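# Move yellow sponges from bench into tote by door

## Task

Transfer each yellow sponge currently on the bench into the tote beside the door so that every one sits entirely within the tote; the cartons must stay on the bench; the robot must not tip over or finish leaning; a sponge only counts if it stays in the tote on its own, not because the robot is holding it there.

## Robot and tools

Robot: a Hello Robot Stretch 3 with a single arm. It has a two-wheeled base (0.33 m long, 0.34 m wide) that can only drive straight or spin in place, a lift that slides the arm up and down a mast, and a telescoping arm that reaches out to the robot's RIGHT side, ending in a wrist (yaw, pitch, roll) and a gripper. To bring the gripper further forward or back you drive the base. Spinning in place pivots about the point midway between the drive wheels, 0.05 m behind the front edge; with arm retracted and wrist folded the swept circle has radius 0.28 m, and an unfolded level wrist reaches past it. Loose objects may occasionally be nudged by outside disturbances.

Frames: base frame has its origin on the floor between the drive wheels, x forward, y left, z up. hand_pose is reported in the base frame at the point where closed fingertips meet; with all wrist joints at zero its x axis points up, y back along the arm toward the mast, z toward the rear. Odometry frame is the base frame at scene start; heading is positive leftward, from -3.142 to 3.142.

Tool execute_actions takes "actions", a list run in order (empty list just returns state and images). Each action may hold "robot" (a command, a queue list of up to 8 commands, or {"stop": true}), "steps" (1 to 450 control steps at 30 per second; default 1) and "until" (early-exit condition, only with steps). {"steps": n} alone waits. A command can contain:
- "base": exactly one of {"translate_m": d} (a straight-line offset in metres from where the base is when the command begins, positive forward, |d| at most 1) or {"rotate_rad": d} (an in-place turn offset in radians, positive counter-clockwise seen from above, |d| at most 3.2).
- "joints": absolute targets by name; unnamed joints keep their targets. lift_m 0 to 1.1 (arm height); arm_m 0 to 0.52 (extension); wrist_yaw_rad -1.345 to 4.42 (0 along the arm, positive toward the front, 3.0 folded over the base); wrist_pitch_rad -1.57 to 0.451 (0 level, negative tips fingers down); wrist_roll_rad -2.911 to 2.911 (0 fingers side by side); gripper_m -0.089 to 0.179 (larger is wider; actual fingertip gap is 0.007 smaller when nearly shut, 0.025 smaller when fully open, zero below 0.007); head_pan_rad -3.953 to 1.73 (0 ahead, positive left, -1.57 looks along the arm); head_tilt_rad -1.53 to 0.419 (negative looks down).
- "contact_limits": {"arm_m": effort%} 1 to 100, how hard the arm may push before stopping; lasts until the next arm_m command.
Queue entries may also be {"pause_s": s} with s up to 15. Base and joint motions in one command start together and keep going across later actions and during your thinking. A new command takes over immediately and discards the rest of any older queue. Any invalid value rejects the entire call.

"until" examples: {"robot": {"status": "ended"}} fires when nothing reads moving and no queue is running; field comparisons like {"robot": {"lift_m": [">", 0.3]}} using =, !=, <, <=, >, >=; {"any": {"status": "ended"}} fires when any one motion or the queue finishes. Don't wait for an exact "=" on readings, since done means within tolerance.

zoom_image: {"camera": one of head_camera, nav_camera, wrist_camera, "region": [x0, y0, x1, y1]} in pixels of that camera's latest image, at most 504x504. head_camera is 896x504, nav_camera 672x504 fisheye, wrist_camera 644x364. Head pan/tilt moves both head cameras.

finished_scene: {"scene": n} ends that scene irreversibly; only call it after every motion has ended and the sponges rest in the tote by themselves.

Results: base_status and joint_status per part: moving, done, off_target (came to rest short and may still push), contact_stop (arm or lift hit something and went slack), time_out, stopped, not_commanded, torque_fault (wrist servo off ~10 s, commands to it refused). The bracket after base_status shows distance moved versus goal. measured_speeds, motor_effort (percent, positive pushes toward higher values; bracket = peak), lidar_m (12 sectors of 30 degrees, first ahead, counter-clockwise, plane 0.17 m high), wrist_depth_mm and head_depth_mm (7x7 grids of median depth), base_odometry, base_tilt (degrees, forward/right positive), refusals count, queue state and queue_left. Lines starting refused:, dropped:, replaced: or robot.on_its_own explain rejected goals, aborted queues, or goals the robot changed itself (including a lean warning).

Speed: the base is fast (0.30 m/s, 1.9 rad/s) only with lift_m under 0.30, arm_m under 0.03 and wrist_yaw_rad over 2.54; otherwise 0.10 m/s and 0.63 rad/s.

Gripping: command gripper_m smaller than the sponge's width; smaller squeezes harder but the stall guard eases over-squeezing, so slippery items can slide. To let go, open at least 0.02 beyond where the fingers touched. Neither the reading nor done proves a grip; check the cameras.

Safety: fold or unfold the wrist only with lift_m between 0.32 and 0.95, wrist_pitch_rad -0.4 and roll near 0; once folded the lift may go down to 0.25. With wrist_yaw_rad below -0.4 keep pitch at -0.5 or lower. Avoid pushing into rigid things with the gripper above about 0.45 m, never push again after a contact_stop, and never drive while the gripper holds or presses on something fixed. If the base snags, reverse the last move in small steps; if tilt appears, free the gripper and, if still leaning, drop lift_m to about 0.2. Avoid drops, slams and hard pushes; keep the cartons undisturbed.

Each tool is called after "Call:" in YAML: its name, and indented under it one key for each argument.

## Session

Call:
execute_actions:
  actions: []

Scene clock: 0.00 s.
robot.base_odometry: x=+0.000 y=+0.000 heading=+0.000 (m, m, rad; robot's odometry frame)
robot.turned_by_wheels: +0.000 (rad since the last result)
robot.turned_by_imu: +0.000 (rad since the last result)
robot.base_tilt: forward=-1.1 right=+1.7 (deg)
robot.lidar_m: 1.99 1.04 1.04 1.16 2.07 1.77 1.98 1.20 1.20 1.33 2.33 2.31
robot.head_depth_mm: 1656 2383 2770 2777 2745 2692 2379 / 1679 2427 3004 2952 2977 2894 2326 / 1687 2475 2656 2678 2670 2679 2347 / 1706 2294 2333 2334 2377 2354 2269 / 1727 2090 2079 2105 2089 2097 2064 / 1733 1888 1900 1914 1903 1903 1931 / 1667 1709 1718 1728 1735 1697 1742
robot.base_status: not_commanded
robot.joint_positions: lift_m=+0.332 arm_m=+0.002 wrist_yaw_rad=+2.883 wrist_pitch_rad=-0.391 wrist_roll_rad=-0.001 gripper_m=+0.037 head_pan_rad=+0.001 head_tilt_rad=+0.008
robot.joint_goals: lift_m=+0.332 arm_m=+0.002 wrist_yaw_rad=+2.883 wrist_pitch_rad=-0.391 wrist_roll_rad=-0.001 gripper_m=+0.037 head_pan_rad=+0.001 head_tilt_rad=+0.008
robot.joint_status: lift_m=not_commanded arm_m=not_commanded wrist_yaw_rad=not_commanded wrist_pitch_rad=not_commanded wrist_roll_rad=not_commanded gripper_m=not_commanded head_pan_rad=not_commanded head_tilt_rad=not_commanded
robot.measured_speeds: translate_m=+0.000 rotate_rad=+0.000 lift_m=+0.000 arm_m=+0.000 wrist_yaw_rad=+0.000 wrist_pitch_rad=+0.000 wrist_roll_rad=+0.000 head_pan_rad=+0.000 head_tilt_rad=+0.000
robot: refusals=0 queue=idle queue_left=0
robot.motor_effort: left_wheel=+0 right_wheel=-1 lift_m=+36 arm_m=+0 wrist_yaw_rad=+0 wrist_pitch_rad=+5 wrist_roll_rad=+0 gripper_m=+0 head_pan_rad=+0 head_tilt_rad=+2 (%)
robot.hand_pose: x=+0.0369 y=+0.0737 z=+0.3506 quat_wxyz=(+0.226, +0.705, +0.047, +0.671) (m; robot's base frame)
robot.wrist_depth_mm: - - - - 959 844 792 / - - - - - 919 840 / - - - - - - 923 / - 779 796 801 818 846 844 / 635 645 679 657 674 676 696 / 543 - - 564 576 575 587 / 485 - 497 499 489 495 506
pictures: head_camera (sideways: a quarter turn clockwise sets it upright), nav_camera (sideways: a quarter turn counterclockwise sets it upright), wrist_camera
Images, in order (width x height): head_camera 896x504, nav_camera 672x504, wrist_camera 644x364.

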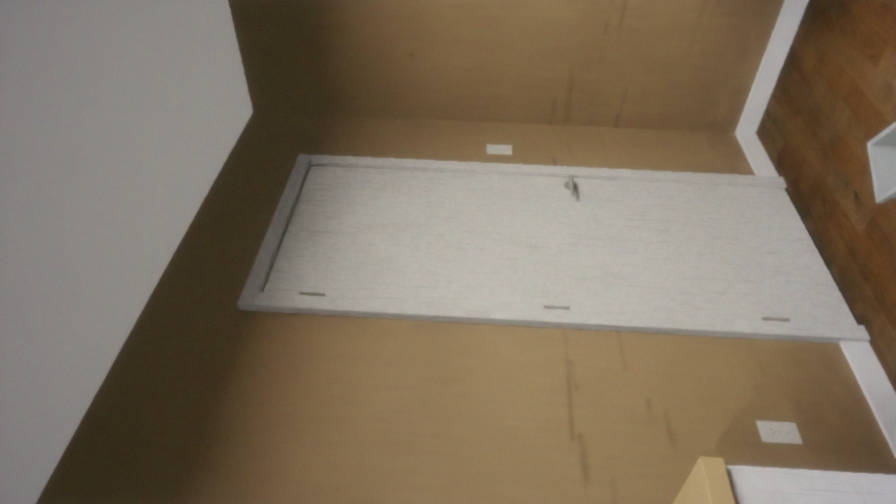

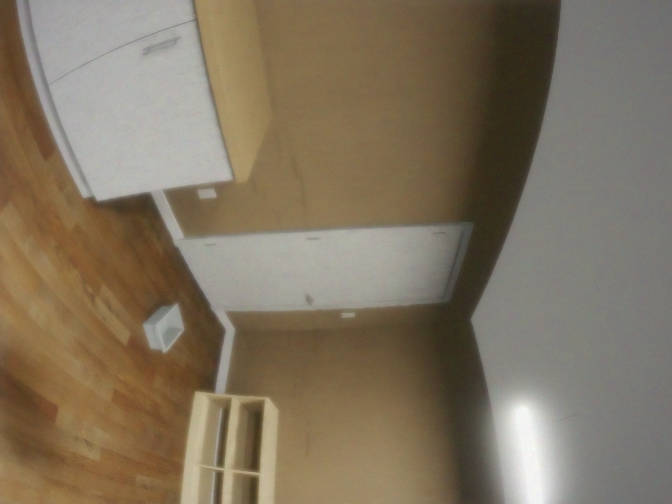

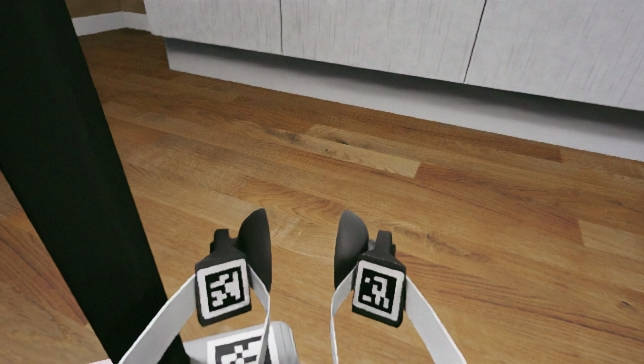

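Call:
execute_actions:
  actions:
    - {"robot":{"joints":{"head_pan_rad":-0.4,"head_tilt_rad":-0.6}},"steps":99,"until":{"robot":{"status":"ended"}}}

Call:
execute_actions:
  actions:
    - {"robot":{"joints":{"head_pan_rad":-2.0,"head_tilt_rad":-0.6}},"steps":99,"until":{"robot":{"status":"ended"}}}

Scene clock: 1.30 s.
robot.base_odometry: x=+0.000 y=+0.000 heading=+0.000 (m, m, rad; robot's odometry frame)
robot.turned_by_wheels: +0.000 (rad since the last result)
robot.turned_by_imu: +0.000 (rad since the last result)
robot.base_tilt: forward=-1.1 right=+1.8 (deg)
robot.lidar_m: 1.99 1.05 1.04 1.16 2.08 1.77 1.98 1.20 1.20 1.33 2.33 2.32
robot.head_depth_mm: 2167 2359 2519 2438 1858 1486 1233 / 2252 2458 2497 2456 1846 1482 1234 / 2348 2596 2741 2437 1846 1465 1230 / 2425 2679 2933 2420 1836 1464 1225 / 2528 2822 3064 2429 1823 1470 1222 / 2465 2685 2919 2314 1824 1466 1223 / 2118 2258 2445 2395 1820 1469 1218
robot.base_status: not_commanded
robot.joint_positions: lift_m=+0.332 arm_m=+0.002 wrist_yaw_rad=+2.883 wrist_pitch_rad=-0.391 wrist_roll_rad=-0.001 gripper_m=+0.037 head_pan_rad=-0.393 head_tilt_rad=-0.592
robot.joint_goals: lift_m=+0.332 arm_m=+0.002 wrist_yaw_rad=+2.883 wrist_pitch_rad=-0.391 wrist_roll_rad=-0.001 gripper_m=+0.037 head_pan_rad=-0.400 head_tilt_rad=-0.600
robot.joint_status: lift_m=not_commanded arm_m=not_commanded wrist_yaw_rad=not_commanded wrist_pitch_rad=not_commanded wrist_roll_rad=not_commanded gripper_m=not_commanded head_pan_rad=done head_tilt_rad=done
robot.measured_speeds: translate_m=+0.000 rotate_rad=+0.000 lift_m=+0.000 arm_m=+0.000 wrist_yaw_rad=+0.000 wrist_pitch_rad=+0.000 wrist_roll_rad=+0.000 head_pan_rad=+0.000 head_tilt_rad=+0.000
robot: refusals=0 queue=done queue_left=0
robot.motor_effort: left_wheel=+0(0) right_wheel=+0(1) lift_m=+36(36) arm_m=-1(1) wrist_yaw_rad=+0(0) wrist_pitch_rad=+5(5) wrist_roll_rad=+0(0) gripper_m=+0(0) head_pan_rad=-2(20) head_tilt_rad=-2(22) (%)
robot.hand_pose: x=+0.0369 y=+0.0737 z=+0.3506 quat_wxyz=(+0.226, +0.705, +0.047, +0.671) (m; robot's base frame)
robot.wrist_depth_mm: - - - - 924 846 798 / - - - - - 923 833 / - - - - - - 949 / - 786 802 802 831 816 847 / 636 639 664 660 675 680 693 / 540 - - 557 583 577 579 / 482 - 500 495 492 498 509
pictures: head_camera (sideways: a quarter turn clockwise sets it upright), nav_camera (sideways: a quarter turn counterclockwise sets it upright), wrist_camera
Images, in order (width x height): head_camera 896x504, nav_camera 672x504, wrist_camera 644x364.

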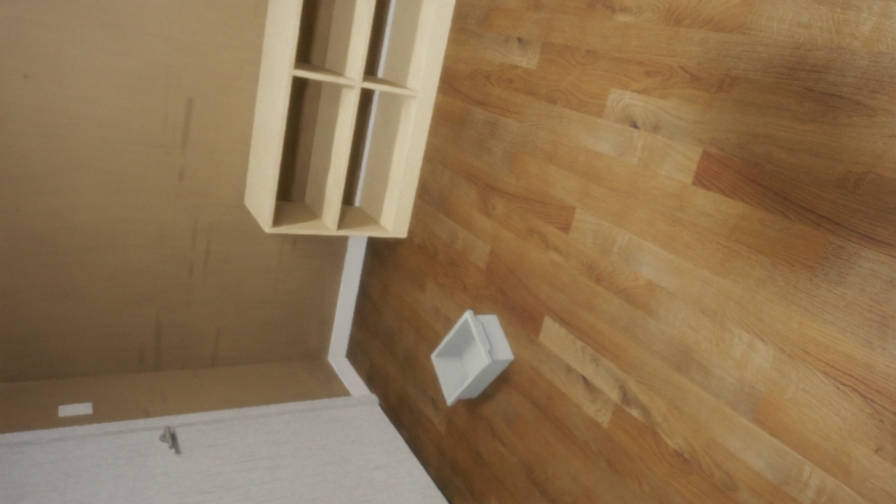

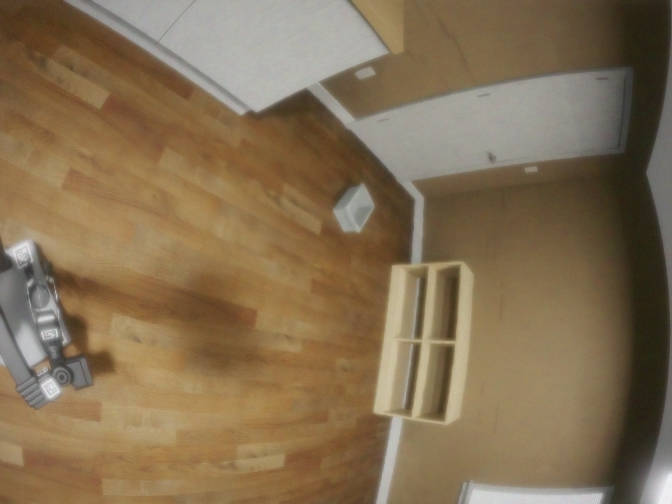

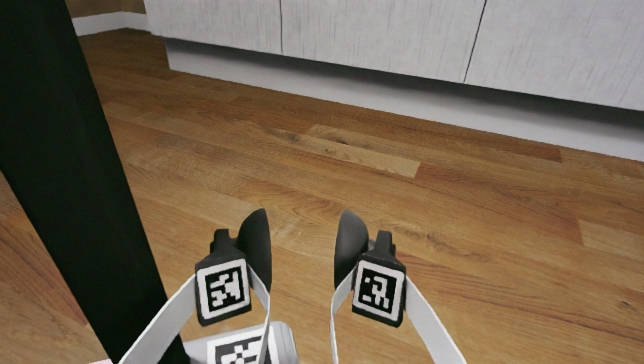

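Scene clock: 2.67 s.
robot.base_odometry: x=+0.000 y=+0.000 heading=+0.000 (m, m, rad; robot's odometry frame)
robot.turned_by_wheels: +0.000 (rad since the last result)
robot.turned_by_imu: +0.000 (rad since the last result)
robot.base_tilt: forward=-1.2 right=+1.8 (deg)
robot.lidar_m: 1.99 1.05 1.04 1.16 2.07 1.77 1.99 1.20 1.20 1.33 2.34 2.31
robot.head_depth_mm: 1710 1294 1258 1945 1514 1474 1243 / 1759 1332 1344 2067 1564 1471 1230 / 1813 1404 1338 1919 1613 1466 1231 / 1888 1446 2326 1933 1668 1466 1223 / 1967 1467 2370 1947 1707 1462 1228 / 2022 1549 2528 1908 1770 1463 1222 / 2146 2264 2664 1834 1806 1466 1217
robot.base_status: not_commanded
robot.joint_positions: lift_m=+0.332 arm_m=+0.002 wrist_yaw_rad=+2.883 wrist_pitch_rad=-0.391 wrist_roll_rad=-0.001 gripper_m=+0.037 head_pan_rad=-1.993 head_tilt_rad=-0.592
robot.joint_goals: lift_m=+0.332 arm_m=+0.002 wrist_yaw_rad=+2.883 wrist_pitch_rad=-0.391 wrist_roll_rad=-0.001 gripper_m=+0.037 head_pan_rad=-2.000 head_tilt_rad=-0.600
robot.joint_status: lift_m=not_commanded arm_m=not_commanded wrist_yaw_rad=not_commanded wrist_pitch_rad=not_commanded wrist_roll_rad=not_commanded gripper_m=not_commanded head_pan_rad=done head_tilt_rad=done
robot.measured_speeds: translate_m=+0.000 rotate_rad=+0.000 lift_m=+0.000 arm_m=+0.000 wrist_yaw_rad=+0.000 wrist_pitch_rad=+0.000 wrist_roll_rad=+0.000 head_pan_rad=+0.000 head_tilt_rad=+0.000
robot: refusals=0 queue=done queue_left=0
robot.motor_effort: left_wheel=+0(0) right_wheel=-1(1) lift_m=+35(36) arm_m=+0(0) wrist_yaw_rad=+0(0) wrist_pitch_rad=+5(5) wrist_roll_rad=+0(0) gripper_m=-1(0) head_pan_rad=-3(28) head_tilt_rad=-2(3) (%)
robot.hand_pose: x=+0.0369 y=+0.0737 z=+0.3506 quat_wxyz=(+0.226, +0.705, +0.047, +0.671) (m; robot's base frame)
robot.wrist_depth_mm: - - - - 937 851 783 / - - - - - 922 827 / - - - - - - 941 / - 798 799 806 820 842 854 / 644 650 679 655 665 676 690 / 551 - - 561 580 572 574 / 479 - 501 492 494 500 504
pictures: head_camera (sideways: a quarter turn clockwise sets it upright), nav_camera (sideways: a quarter turn counterclockwise sets it upright), wrist_camera
Images, in order (width x height): head_camera 896x504, nav_camera 672x504, wrist_camera 644x364.

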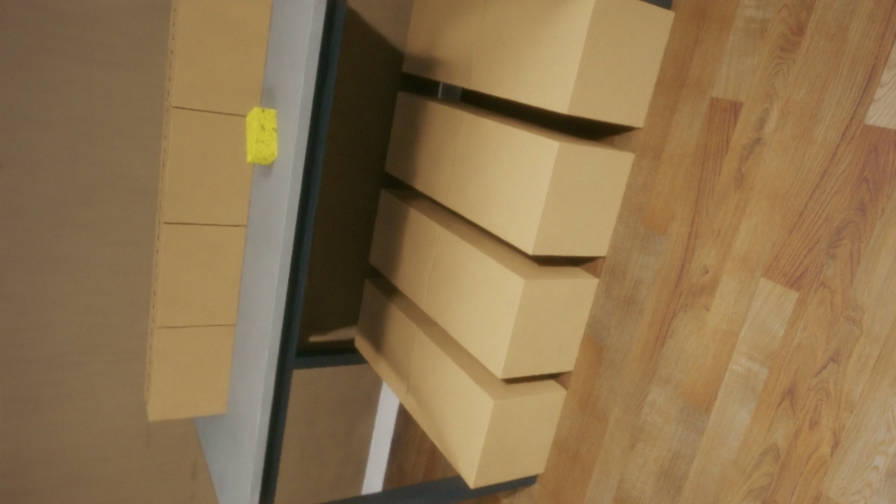

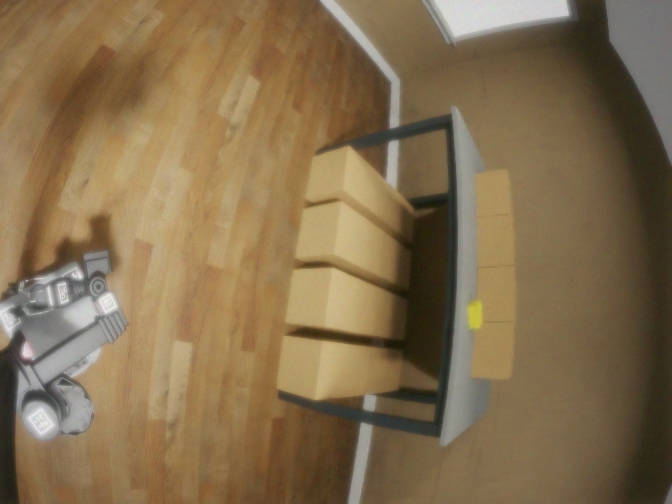

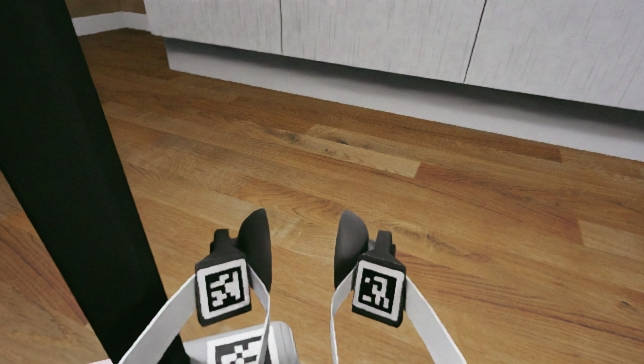

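Call:
execute_actions:
  actions:
    - {"robot":[{"base":{"rotate_rad":-2.1},"joints":{"lift_m":0.27}},{"base":{"translate_m":0.8}},{"base":{"rotate_rad":1.33},"joints":{"lift_m":0.93,"head_pan_rad":-1.57,"head_tilt_rad":-0.5,"wrist_pitch_rad":-0.4}},{"joints":{"wrist_yaw_rad":1.5}},{"joints":{"lift_m":1.09,"wrist_yaw_rad":0,"wrist_pitch_rad":-0.2,"gripper_m":0.17}}],"steps":450,"until":{"robot":{"status":"ended"}}}
    - {"steps":450,"until":{"robot":{"status":"ended"}}}

Scene clock: 21.83 s.
robot.base_odometry: x=-0.404 y=-0.691 heading=-0.770 (m, m, rad; robot's odometry frame)
robot.turned_by_wheels: -0.770 (rad since the last result)
robot.turned_by_imu: -0.769 (rad since the last result)
robot.base_tilt: forward=-1.1 right=+1.7 (deg)
robot.lidar_m: 2.20 2.38 2.57 1.83 1.87 2.01 1.89 2.01 0.43 0.41 0.42 0.55
robot.head_depth_mm: 1097 1154 - - - - 1200 / 1091 1156 - - - - - / 1097 1166 - - - - 970 / 1098 1193 735 684 588 1155 1099 / 1094 1192 727 696 576 1137 1018 / 1096 1190 722 693 571 1137 1017 / 1101 1192 715 695 594 1128 1079
robot.base_status: done (rotate_rad +1.3299 of +1.3300)
robot.joint_positions: lift_m=+1.089 arm_m=+0.002 wrist_yaw_rad=+0.002 wrist_pitch_rad=-0.219 wrist_roll_rad=-0.001 gripper_m=+0.170 head_pan_rad=-1.577 head_tilt_rad=-0.507
robot.joint_goals: lift_m=+1.090 arm_m=+0.002 wrist_yaw_rad=+0.000 wrist_pitch_rad=-0.200 wrist_roll_rad=-0.001 gripper_m=+0.170 head_pan_rad=-1.570 head_tilt_rad=-0.500
robot.joint_status: lift_m=done arm_m=not_commanded wrist_yaw_rad=done wrist_pitch_rad=done wrist_roll_rad=not_commanded gripper_m=done head_pan_rad=done head_tilt_rad=done
robot.measured_speeds: translate_m=+0.000 rotate_rad=+0.000 lift_m=+0.000 arm_m=+0.000 wrist_yaw_rad=+0.000 wrist_pitch_rad=+0.000 wrist_roll_rad=+0.000 head_pan_rad=+0.000 head_tilt_rad=+0.000
robot: refusals=0 queue=done queue_left=0
robot.motor_effort: left_wheel=-2(13) right_wheel=+2(8) lift_m=+53(54) arm_m=-1(1) wrist_yaw_rad=-1(0) wrist_pitch_rad=+6(5) wrist_roll_rad=+0(0) gripper_m=+0(92) head_pan_rad=+2(25) head_tilt_rad=+2(8) (%)
robot.hand_pose: x=-0.0211 y=-0.3915 z=+1.1488 quat_wxyz=(+0.704, +0.078, -0.702, -0.077) (m; robot's base frame)
robot.wrist_depth_mm: 909 909 939 991 - - - / 947 - - - - - - / 491 504 517 528 - - - / 421 429 442 452 727 - - / 441 455 475 486 565 667 - / - 462 463 466 476 480 - / 363 352 375 394 394 389 403
pictures: head_camera (sideways: a quarter turn clockwise sets it upright), nav_camera (sideways: a quarter turn counterclockwise sets it upright), wrist_camera
Images, in order (width x height): head_camera 896x504, nav_camera 672x504, wrist_camera 644x364.

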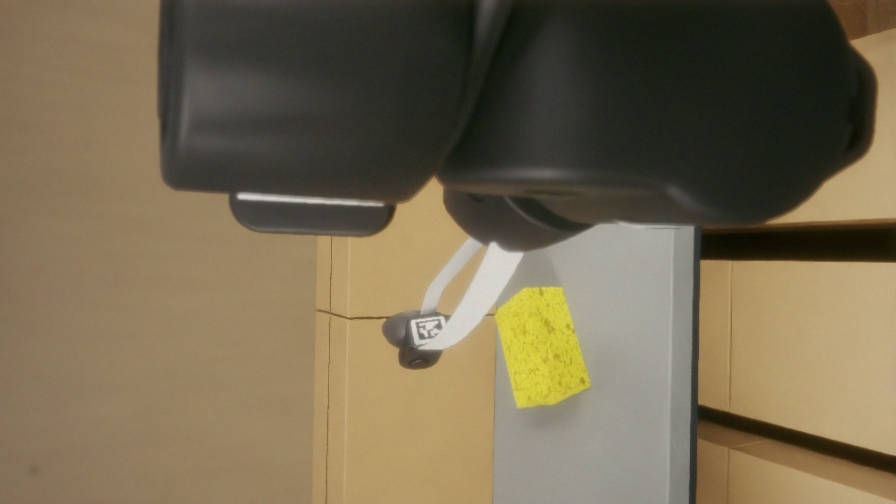

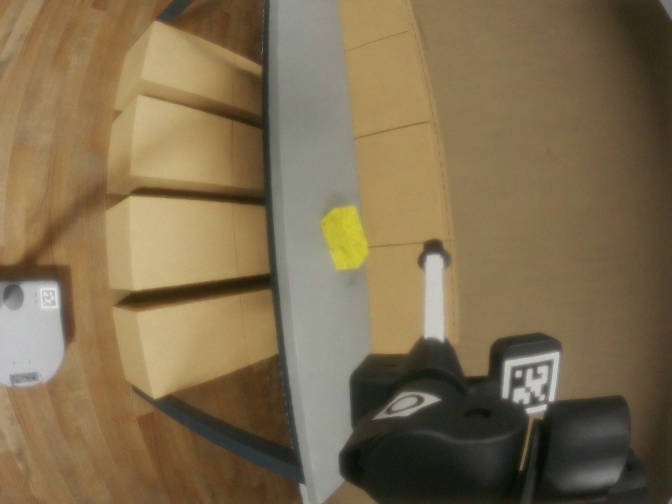

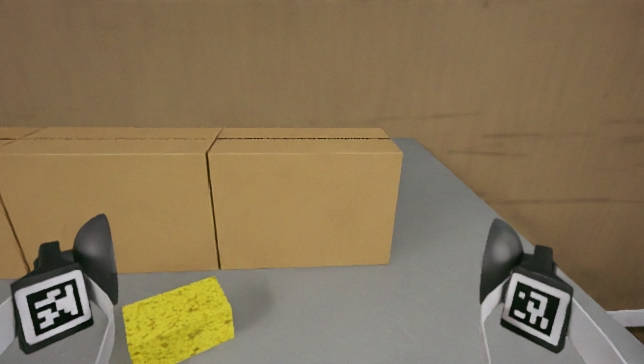

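Call:
execute_actions:
  actions:
    - {"robot":[{"base":{"translate_m":0.1},"joints":{"lift_m":1.1,"wrist_pitch_rad":0,"arm_m":0.52,"wrist_yaw_rad":0.2}},{"joints":{"wrist_pitch_rad":-0.3,"wrist_yaw_rad":0.8}}],"steps":450,"until":{"robot":{"status":"ended"}}}

Scene clock: 28.23 s.
robot.base_odometry: x=-0.332 y=-0.760 heading=-0.770 (m, m, rad; robot's odometry frame)
robot.turned_by_wheels: +0.000 (rad since the last result)
robot.turned_by_imu: +0.002 (rad since the last result)
robot.base_tilt: forward=-1.0 right=+1.8 (deg)
robot.lidar_m: 2.10 2.29 2.57 1.83 1.88 2.44 2.00 0.61 0.44 0.40 0.41 0.54
robot.head_depth_mm: 1082 1205 1245 688 608 557 1024 / 1080 1214 1248 688 604 557 1030 / 1094 - 740 688 591 555 1093 / 1085 1154 673 688 575 556 1016 / 1093 1190 727 688 596 558 1017 / 1090 1189 718 688 594 1161 1080 / 1090 1190 715 686 592 1131 1010
robot.base_status: done (translate_m +0.1000 of +0.1000)
robot.joint_positions: lift_m=+1.099 arm_m=+0.520 wrist_yaw_rad=+0.798 wrist_pitch_rad=-0.313 wrist_roll_rad=-0.001 gripper_m=+0.170 head_pan_rad=-1.577 head_tilt_rad=-0.507
robot.joint_goals: lift_m=+1.100 arm_m=+0.520 wrist_yaw_rad=+0.800 wrist_pitch_rad=-0.300 wrist_roll_rad=-0.001 gripper_m=+0.170 head_pan_rad=-1.570 head_tilt_rad=-0.500
robot.joint_status: lift_m=done arm_m=done wrist_yaw_rad=done wrist_pitch_rad=done wrist_roll_rad=not_commanded gripper_m=done head_pan_rad=done head_tilt_rad=done
robot.measured_speeds: translate_m=+0.000 rotate_rad=+0.000 lift_m=+0.000 arm_m=+0.000 wrist_yaw_rad=+0.000 wrist_pitch_rad=+0.000 wrist_roll_rad=+0.000 head_pan_rad=+0.000 head_tilt_rad=+0.000
robot: refusals=0 queue=done queue_left=0
robot.motor_effort: left_wheel=-2(4) right_wheel=+1(6) lift_m=+52(54) arm_m=+2(1) wrist_yaw_rad=+2(3) wrist_pitch_rad=+4(7) wrist_roll_rad=+0(0) gripper_m=+1(0) head_pan_rad=+5(2) head_tilt_rad=+2(2) (%)
robot.hand_pose: x=+0.1478 y=-0.8298 z=+1.1360 quat_wxyz=(+0.687, +0.373, -0.600, +0.170) (m; robot's base frame)
robot.wrist_depth_mm: - - 874 682 567 493 426 / - - 926 742 599 508 447 / - 823 839 760 642 536 463 / 624 615 634 641 639 564 478 / 232 499 510 510 517 538 490 / - 417 417 422 433 430 441 / 156 161 360 363 369 358 373
pictures: head_camera (sideways: a quarter turn clockwise sets it upright), nav_camera (sideways: a quarter turn counterclockwise sets it upright), wrist_camera
Images, in order (width x height): head_camera 896x504, nav_camera 672x504, wrist_camera 644x364.

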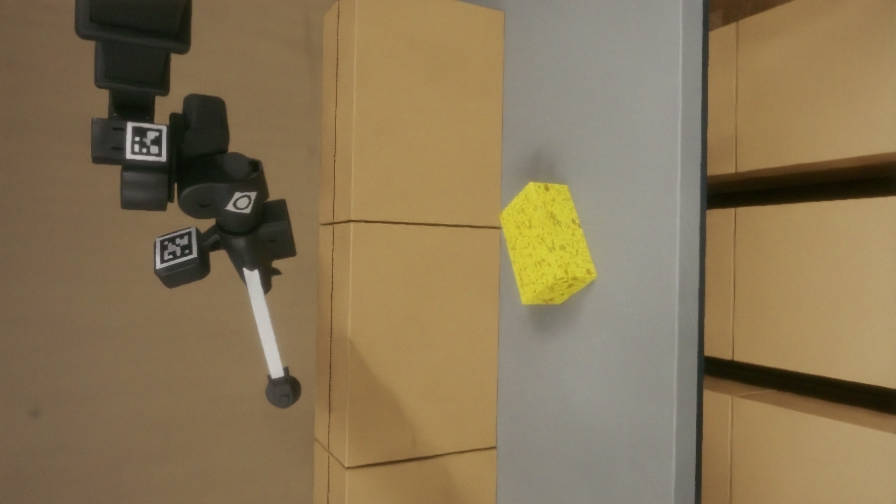

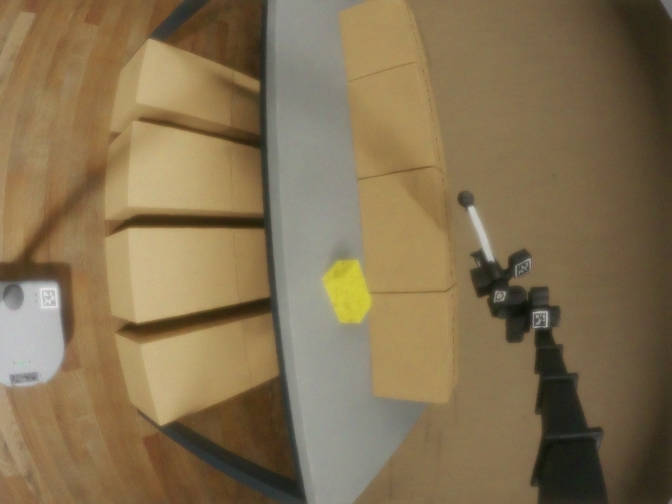

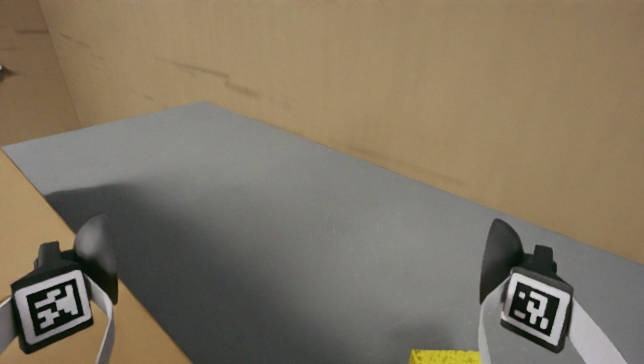

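Call:
execute_actions:
  actions:
    - {"robot":{"joints":{"wrist_pitch_rad":-0.6,"wrist_yaw_rad":0.1}},"steps":450,"until":{"robot":{"status":"ended"}}}

Scene clock: 29.83 s.
robot.base_odometry: x=-0.332 y=-0.760 heading=-0.770 (m, m, rad; robot's odometry frame)
robot.turned_by_wheels: +0.000 (rad since the last result)
robot.turned_by_imu: +0.001 (rad since the last result)
robot.base_tilt: forward=-1.1 right=+1.8 (deg)
robot.lidar_m: 2.10 2.29 2.57 1.83 1.88 2.44 1.99 0.61 0.44 0.40 0.41 0.54
robot.head_depth_mm: 1082 1199 1248 657 609 557 1032 / 1079 1199 1260 664 607 559 1025 / 1081 - 665 719 591 556 1098 / 1090 1186 680 672 576 555 1022 / 1092 1191 708 702 598 557 1019 / 1091 1188 1253 746 595 1166 1076 / 1091 1187 738 699 592 1125 1014
robot.base_status: done (translate_m +0.1000 of +0.1000)
robot.joint_positions: lift_m=+1.100 arm_m=+0.520 wrist_yaw_rad=+0.107 wrist_pitch_rad=-0.545 wrist_roll_rad=+0.019 gripper_m=+0.170 head_pan_rad=-1.577 head_tilt_rad=-0.506
robot.joint_goals: lift_m=+1.100 arm_m=+0.520 wrist_yaw_rad=+0.100 wrist_pitch_rad=-0.600 wrist_roll_rad=+0.019 gripper_m=+0.170 head_pan_rad=-1.570 head_tilt_rad=-0.500
robot.joint_status: lift_m=done arm_m=done wrist_yaw_rad=done wrist_pitch_rad=off_target wrist_roll_rad=not_commanded gripper_m=done head_pan_rad=done head_tilt_rad=done
robot.measured_speeds: translate_m=+0.000 rotate_rad=+0.000 lift_m=+0.000 arm_m=+0.000 wrist_yaw_rad=+0.000 wrist_pitch_rad=+0.000 wrist_roll_rad=+0.000 head_pan_rad=+0.000 head_tilt_rad=+0.000
robot: refusals=0 queue=dropped queue_left=0
robot.motor_effort: left_wheel=+5(7) right_wheel=-8(10) lift_m=+34(52) arm_m=+1(2) wrist_yaw_rad=-4(8) wrist_pitch_rad=-18(40) wrist_roll_rad=-8(26) gripper_m=-2(4) head_pan_rad=+3(4) head_tilt_rad=+2(2) (%)
robot.hand_pose: x=+0.0004 y=-0.8704 z=+1.0853 quat_wxyz=(+0.684, +0.225, -0.676, -0.156) (m; robot's base frame)
robot.wrist_depth_mm: 538 534 524 535 528 522 519 / 577 592 589 582 589 577 573 / 522 517 526 533 539 540 533 / 436 440 439 445 445 445 455 / 390 382 384 381 384 396 390 / - 335 292 336 337 - 339 / 126 139 149 298 300 296 305
pictures: head_camera (sideways: a quarter turn clockwise sets it upright), nav_camera (sideways: a quarter turn counterclockwise sets it upright), wrist_camera
Images, in order (width x height): head_camera 896x504, nav_camera 672x504, wrist_camera 644x364.

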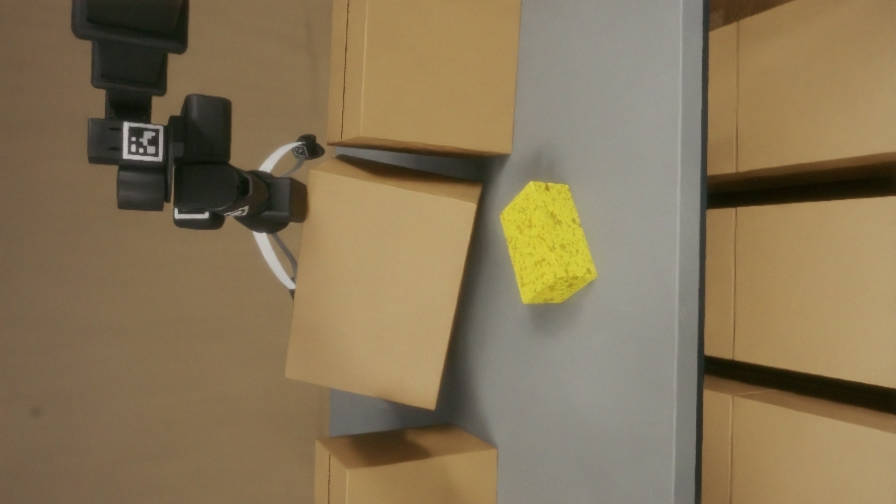

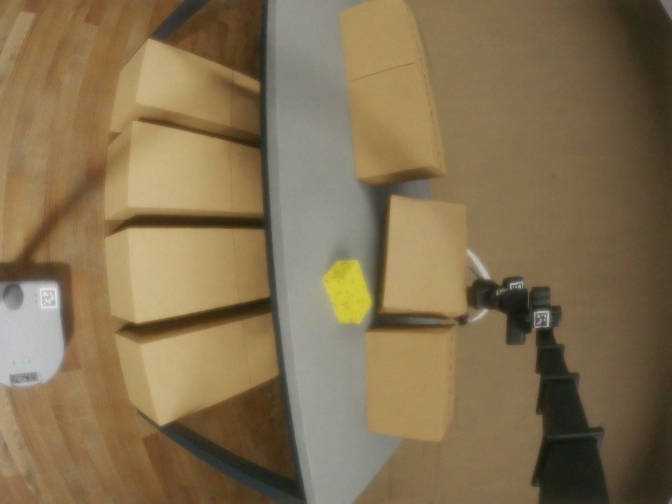

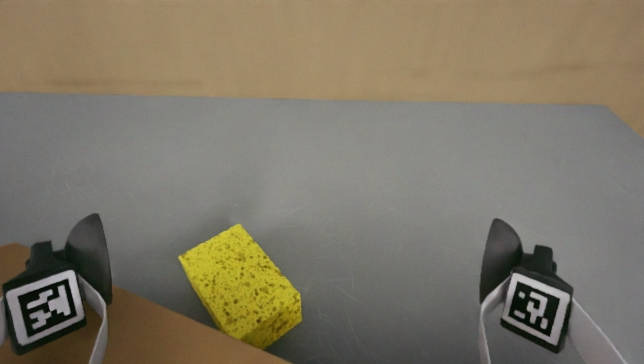

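Call:
execute_actions:
  actions:
    - {"robot":[{"joints":{"wrist_pitch_rad":0.05,"wrist_roll_rad":0}},{"joints":{"arm_m":0.1,"gripper_m":0.179}},{"joints":{"wrist_pitch_rad":-0.8}}],"steps":450,"until":{"robot":{"status":"ended"}}}

Scene clock: 37.00 s.
robot.base_odometry: x=-0.332 y=-0.760 heading=-0.770 (m, m, rad; robot's odometry frame)
robot.turned_by_wheels: +0.000 (rad since the last result)
robot.turned_by_imu: +0.001 (rad since the last result)
robot.base_tilt: forward=-1.2 right=+1.8 (deg)
robot.lidar_m: 2.10 2.30 2.57 1.83 1.88 2.44 2.00 0.61 0.44 0.40 0.41 0.54
robot.head_depth_mm: - - - 677 607 558 1027 / 1074 - - - 562 556 1026 / 1085 - - - 546 556 1093 / 1100 1193 1251 734 566 557 1021 / 1088 1191 825 766 573 557 1016 / 1087 1185 1251 817 594 1136 1081 / 1093 1193 739 696 593 1125 1012
robot.base_status: done (translate_m +0.1000 of +0.1000)
robot.joint_positions: lift_m=+1.100 arm_m=+0.100 wrist_yaw_rad=+0.100 wrist_pitch_rad=-0.807 wrist_roll_rad=+0.002 gripper_m=+0.179 head_pan_rad=-1.577 head_tilt_rad=-0.506
robot.joint_goals: lift_m=+1.100 arm_m=+0.100 wrist_yaw_rad=+0.100 wrist_pitch_rad=-0.800 wrist_roll_rad=+0.000 gripper_m=+0.179 head_pan_rad=-1.570 head_tilt_rad=-0.500
robot.joint_status: lift_m=done arm_m=done wrist_yaw_rad=done wrist_pitch_rad=done wrist_roll_rad=done gripper_m=done head_pan_rad=done head_tilt_rad=done
robot.measured_speeds: translate_m=+0.000 rotate_rad=+0.000 lift_m=+0.000 arm_m=+0.000 wrist_yaw_rad=+0.000 wrist_pitch_rad=+0.000 wrist_roll_rad=+0.000 head_pan_rad=+0.000 head_tilt_rad=+0.000
robot: refusals=0 queue=done queue_left=0
robot.motor_effort: left_wheel=-1(6) right_wheel=+1(9) lift_m=+34(34) arm_m=-3(4) wrist_yaw_rad=+0(4) wrist_pitch_rad=+3(17) wrist_roll_rad=-1(7) gripper_m=+0(49) head_pan_rad=+3(3) head_tilt_rad=+2(2) (%)
robot.hand_pose: x=-0.0056 y=-0.4042 z=+1.0369 quat_wxyz=(+0.663, +0.310, -0.636, -0.246) (m; robot's base frame)
robot.wrist_depth_mm: 359 424 435 411 341 313 305 / 381 386 389 398 381 362 349 / 343 346 342 303 358 365 365 / 312 315 312 316 327 328 333 / 291 288 291 297 300 304 308 / - 272 274 273 274 275 281 / 840 800 829 827 837 772 489
pictures: head_camera (sideways: a quarter turn clockwise sets it upright), nav_camera (sideways: a quarter turn counterclockwise sets it upright), wrist_camera
Images, in order (width x height): head_camera 896x504, nav_camera 672x504, wrist_camera 644x364.

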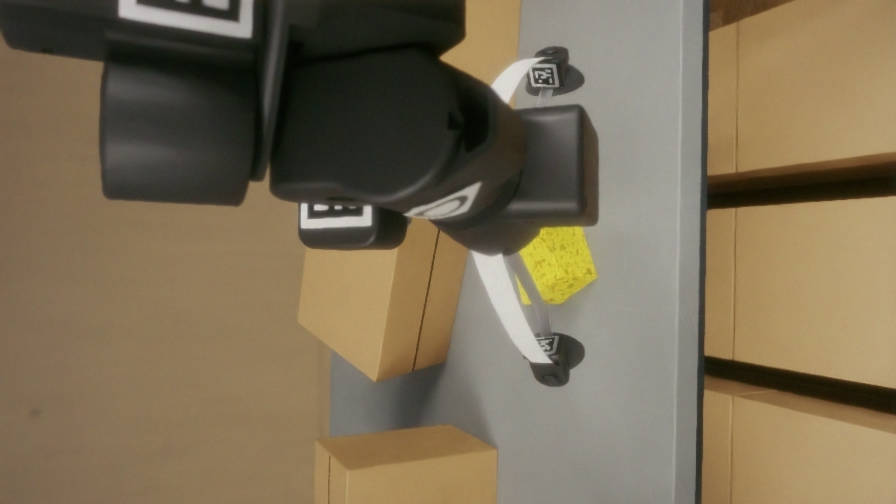

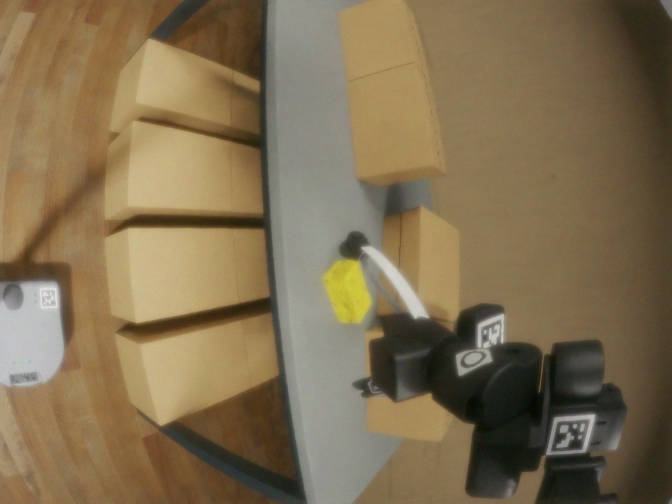

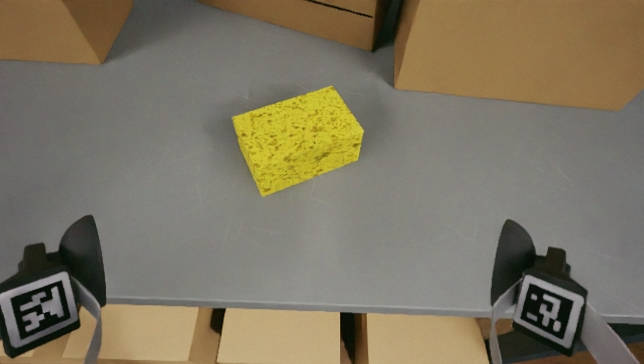

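Call:
execute_actions:
  actions:
    - {"robot":[{"base":{"translate_m":0.012},"joints":{"arm_m":0.24}},{"joints":{"lift_m":1.0}}],"steps":450,"until":{"robot":{"status":"ended"}}}

Scene clock: 41.63 s.
robot.base_odometry: x=-0.323 y=-0.769 heading=-0.770 (m, m, rad; robot's odometry frame)
robot.turned_by_wheels: +0.000 (rad since the last result)
robot.turned_by_imu: +0.001 (rad since the last result)
robot.base_tilt: forward=-1.1 right=+1.8 (deg)
robot.lidar_m: 2.09 2.29 2.57 1.83 1.89 2.46 2.01 0.61 0.45 0.40 0.41 0.54
robot.head_depth_mm: 1094 1182 1256 664 610 555 1031 / 1098 1187 - - 581 556 1023 / 1090 1196 1270 - 578 554 1115 / 1093 1187 815 751 565 554 1022 / 1089 1186 856 764 576 556 1021 / 1094 1187 1253 785 596 556 1096 / 1090 1192 720 694 592 1129 1009
robot.base_status: done (translate_m +0.0120 of +0.0120)
robot.joint_positions: lift_m=+1.001 arm_m=+0.240 wrist_yaw_rad=+0.100 wrist_pitch_rad=-0.809 wrist_roll_rad=+0.002 gripper_m=+0.179 head_pan_rad=-1.577 head_tilt_rad=-0.506
robot.joint_goals: lift_m=+1.000 arm_m=+0.240 wrist_yaw_rad=+0.100 wrist_pitch_rad=-0.800 wrist_roll_rad=+0.000 gripper_m=+0.179 head_pan_rad=-1.570 head_tilt_rad=-0.500
robot.joint_status: lift_m=done arm_m=done wrist_yaw_rad=done wrist_pitch_rad=done wrist_roll_rad=done gripper_m=done head_pan_rad=done head_tilt_rad=done
robot.measured_speeds: translate_m=+0.000 rotate_rad=+0.000 lift_m=+0.000 arm_m=+0.000 wrist_yaw_rad=+0.000 wrist_pitch_rad=+0.000 wrist_roll_rad=+0.000 head_pan_rad=+0.000 head_tilt_rad=+0.000
robot: refusals=0 queue=done queue_left=0
robot.motor_effort: left_wheel=-1(5) right_wheel=+1(6) lift_m=+12(34) arm_m=+2(2) wrist_yaw_rad=+0(0) wrist_pitch_rad=+3(3) wrist_roll_rad=-1(1) gripper_m=+0(0) head_pan_rad=+2(2) head_tilt_rad=+2(2) (%)
robot.hand_pose: x=-0.0056 y=-0.5435 z=+0.9375 quat_wxyz=(+0.663, +0.310, -0.636, -0.246) (m; robot's base frame)
robot.wrist_depth_mm: 272 276 278 266 251 180 168 / 245 247 250 254 255 200 193 / 219 222 225 228 230 224 226 / 200 202 153 155 209 212 214 / 186 182 139 142 185 195 195 / - 168 129 141 176 178 181 / 156 160 143 162 164 163 167
pictures: head_camera (sideways: a quarter turn clockwise sets it upright), nav_camera (sideways: a quarter turn counterclockwise sets it upright), wrist_camera
Images, in order (width x height): head_camera 896x504, nav_camera 672x504, wrist_camera 644x364.

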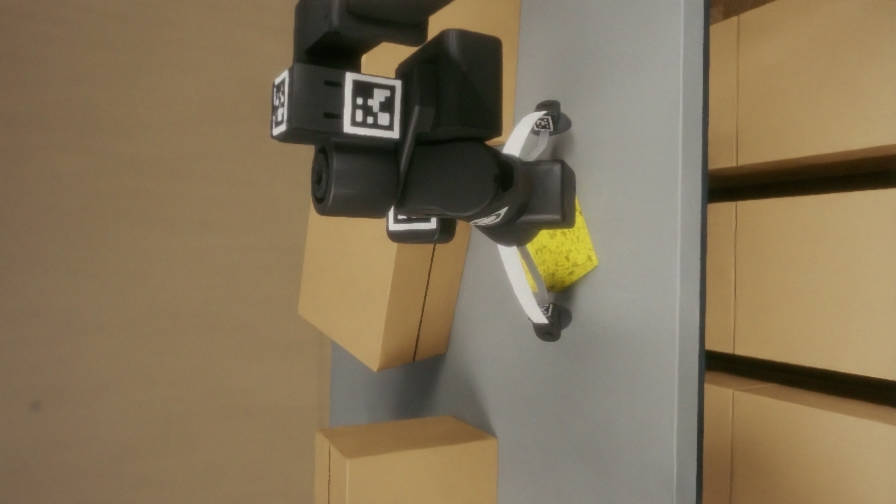

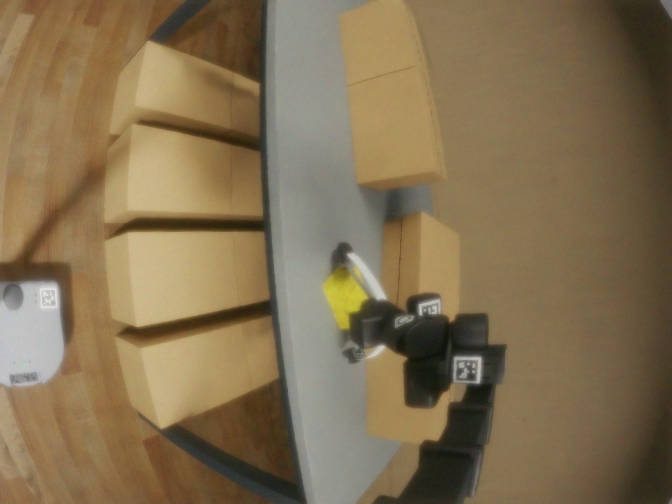

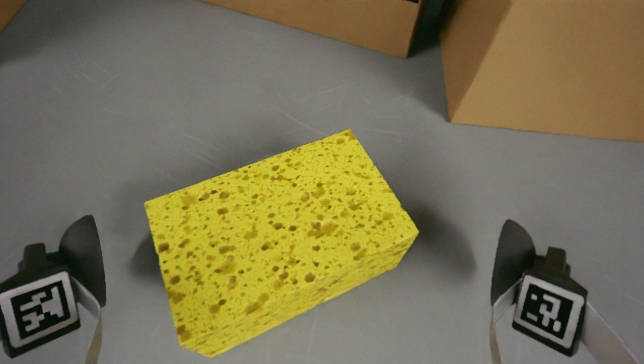

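Call:
execute_actions:
  actions:
    - {"robot":[{"base":{"translate_m":-0.045},"joints":{"arm_m":0.258,"wrist_yaw_rad":0.45}},{"joints":{"lift_m":0.987}},{"joints":{"gripper_m":0.07}},{"joints":{"lift_m":1.03}}],"steps":450,"until":{"robot":{"status":"ended"}}}

Scene clock: 44.77 s.
robot.base_odometry: x=-0.356 y=-0.737 heading=-0.770 (m, m, rad; robot's odometry frame)
robot.turned_by_wheels: +0.000 (rad since the last result)
robot.turned_by_imu: +0.001 (rad since the last result)
robot.base_tilt: forward=-1.2 right=+1.6 (deg)
robot.lidar_m: 2.13 2.31 2.57 1.83 1.87 2.41 1.97 0.64 0.43 0.41 0.42 0.55
robot.head_depth_mm: 1094 1189 1274 677 607 561 1029 / 1093 1196 1266 - 607 560 1031 / 1096 1190 1265 - 579 560 1083 / 1095 1192 804 754 575 561 1024 / 1095 1192 822 752 573 1141 1021 / 1096 1191 1255 786 595 1132 1098 / 1093 1193 1244 743 594 1137 1018
robot.base_status: done (translate_m -0.0450 of -0.0450)
robot.joint_positions: lift_m=+0.988 arm_m=+0.258 wrist_yaw_rad=+0.448 wrist_pitch_rad=-0.801 wrist_roll_rad=+0.000 gripper_m=+0.179 head_pan_rad=-1.577 head_tilt_rad=-0.506
robot.joint_goals: lift_m=+0.988 arm_m=+0.258 wrist_yaw_rad=+0.450 wrist_pitch_rad=-0.800 wrist_roll_rad=+0.000 gripper_m=+0.179 head_pan_rad=-1.570 head_tilt_rad=-0.500
robot.joint_status: lift_m=contact_stop arm_m=done wrist_yaw_rad=done wrist_pitch_rad=done wrist_roll_rad=done gripper_m=done head_pan_rad=done head_tilt_rad=done
robot.measured_speeds: translate_m=+0.000 rotate_rad=+0.000 lift_m=+0.000 arm_m=+0.000 wrist_yaw_rad=+0.000 wrist_pitch_rad=+0.000 wrist_roll_rad=+0.000 head_pan_rad=+0.000 head_tilt_rad=+0.000
robot: refusals=0 queue=dropped queue_left=0
robot.on_its_own: lift_m is slack since a contact_stop, until your next command for it
robot.motor_effort: left_wheel=-4(7) right_wheel=+5(6) lift_m=+32(30) arm_m=+2(3) wrist_yaw_rad=+1(0) wrist_pitch_rad=+1(3) wrist_roll_rad=-1(1) gripper_m=+0(1) head_pan_rad=+2(2) head_tilt_rad=+2(2) (%)
robot.hand_pose: x=+0.0482 y=-0.5479 z=+0.9261 quat_wxyz=(+0.696, +0.414, -0.573, -0.124) (m; robot's base frame)
robot.wrist_depth_mm: 260 264 269 271 242 198 191 / 231 234 239 240 245 239 161 / 209 211 214 217 219 221 164 / 189 190 141 143 191 200 185 / 177 173 129 131 134 184 185 / - 158 121 123 133 167 170 / 146 150 149 152 154 153 157
pictures: head_camera (sideways: a quarter turn clockwise sets it upright), nav_camera (sideways: a quarter turn counterclockwise sets it upright), wrist_camera
dropped: robot: command 1 of its queue: lift_m: contact_stop
Images, in order (width x height): head_camera 896x504, nav_camera 672x504, wrist_camera 644x364.

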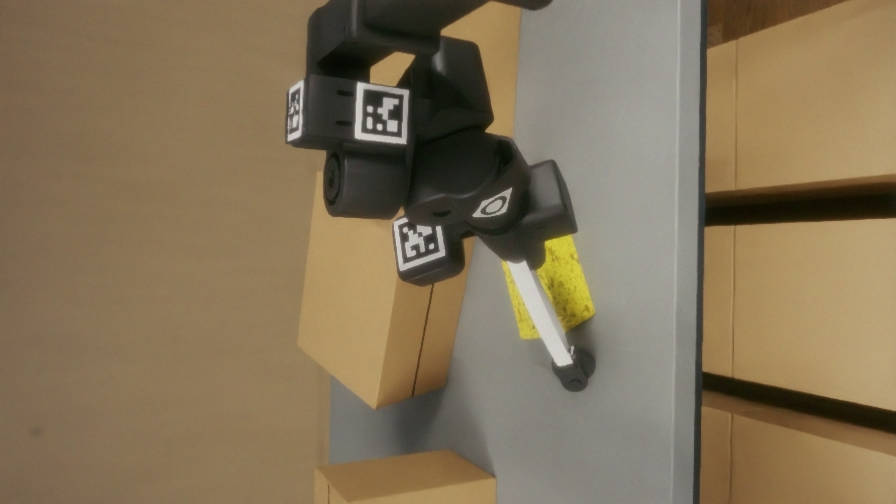

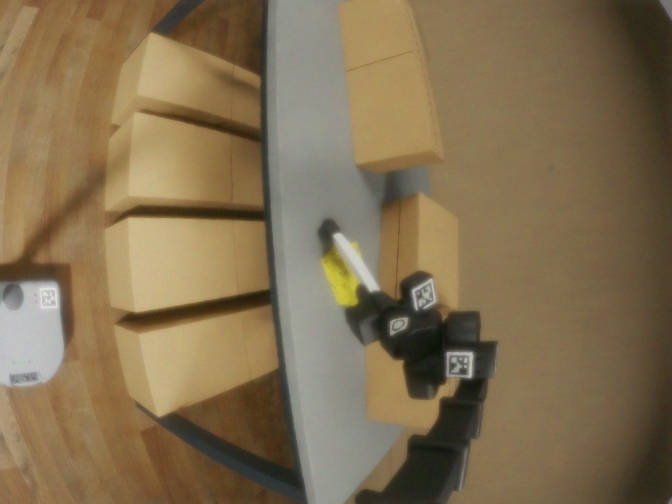

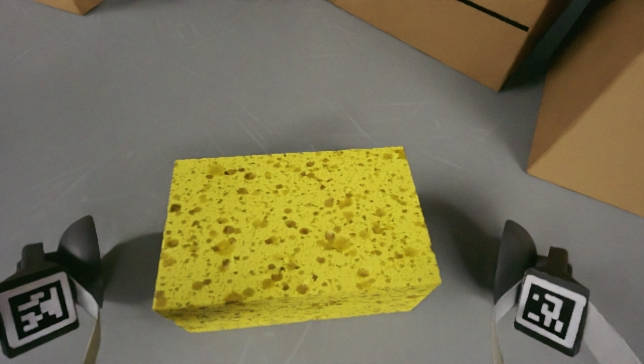

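Call:
execute_actions:
  actions:
    - {"robot":[{"joints":{"gripper_m":0.06,"lift_m":0.998}},{"joints":{"lift_m":1.04}},{"joints":{"arm_m":0.0}}],"steps":450,"until":{"robot":{"status":"ended"}}}

Scene clock: 50.57 s.
robot.base_odometry: x=-0.356 y=-0.737 heading=-0.770 (m, m, rad; robot's odometry frame)
robot.turned_by_wheels: +0.000 (rad since the last result)
robot.turned_by_imu: +0.002 (rad since the last result)
robot.base_tilt: forward=-1.1 right=+1.8 (deg)
robot.lidar_m: 2.13 2.32 2.57 1.83 1.88 2.40 1.96 0.64 0.43 0.41 0.41 0.54
robot.head_depth_mm: 1094 1187 1252 635 - - - / 1096 1184 1253 640 - - - / 1094 1187 799 714 - - - / 1096 1185 803 726 - - - / 1093 1190 821 750 653 350 968 / 1098 1197 1256 784 594 495 964 / 1089 1193 1239 740 592 1137 1013
robot.base_status: done (translate_m -0.0450 of -0.0450)
robot.joint_positions: lift_m=+1.039 arm_m=+0.002 wrist_yaw_rad=+0.450 wrist_pitch_rad=-0.810 wrist_roll_rad=+0.000 gripper_m=+0.068 head_pan_rad=-1.577 head_tilt_rad=-0.506
robot.joint_goals: lift_m=+1.040 arm_m=+0.000 wrist_yaw_rad=+0.450 wrist_pitch_rad=-0.800 wrist_roll_rad=+0.000 gripper_m=+0.066 head_pan_rad=-1.570 head_tilt_rad=-0.500
robot.joint_status: lift_m=done arm_m=done wrist_yaw_rad=done wrist_pitch_rad=done wrist_roll_rad=done gripper_m=done head_pan_rad=done head_tilt_rad=done
robot.measured_speeds: translate_m=+0.000 rotate_rad=+0.000 lift_m=+0.000 arm_m=+0.000 wrist_yaw_rad=+0.000 wrist_pitch_rad=+0.000 wrist_roll_rad=+0.000 head_pan_rad=+0.000 head_tilt_rad=+0.000
robot: refusals=0 queue=done queue_left=0
robot.on_its_own: gripper_m is held at +0.066, not at your +0.060, by its stall guard, which is not easing now
robot.motor_effort: left_wheel=-2(4) right_wheel=+1(5) lift_m=+52(54) arm_m=-3(4) wrist_yaw_rad=+0(1) wrist_pitch_rad=+3(3) wrist_roll_rad=+0(0) gripper_m=-21(100) head_pan_rad=+1(3) head_tilt_rad=+2(2) (%)
robot.hand_pose: x=+0.0477 y=-0.2902 z=+0.9757 quat_wxyz=(+0.696, +0.417, -0.571, -0.127) (m; robot's base frame)
robot.wrist_depth_mm: 334 337 341 350 355 359 347 / - 315 305 309 314 318 324 / - - - 285 279 284 289 / 954 - 150 152 259 260 262 / - 909 137 139 141 898 246 / - - 127 130 133 842 - / - - - - 795 775 -
pictures: head_camera (sideways: a quarter turn clockwise sets it upright), nav_camera (sideways: a quarter turn counterclockwise sets it upright), wrist_camera
Images, in order (width x height): head_camera 896x504, nav_camera 672x504, wrist_camera 644x364.

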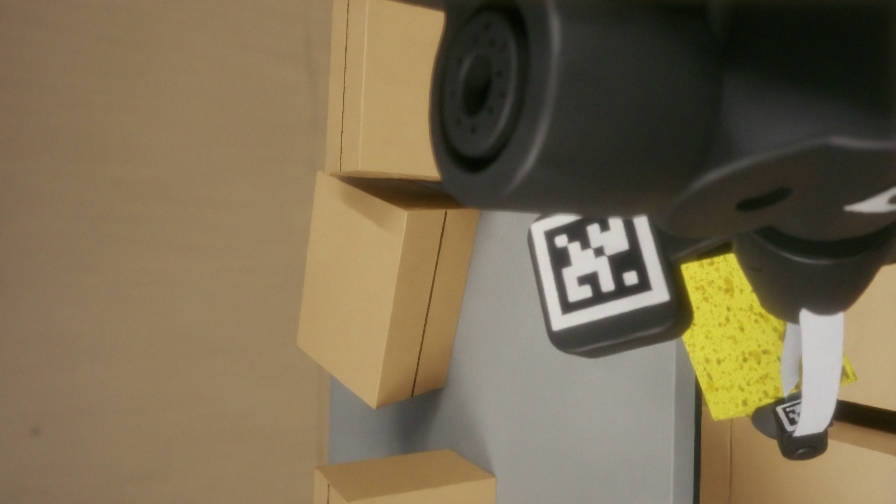

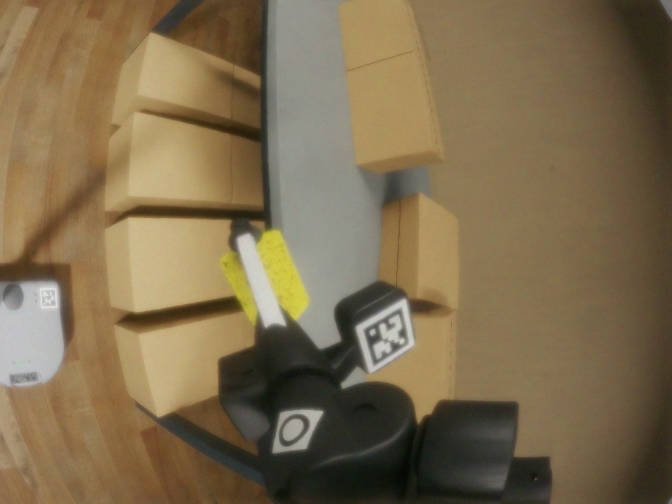

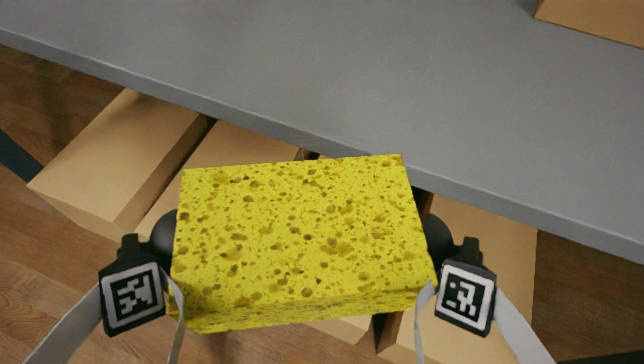

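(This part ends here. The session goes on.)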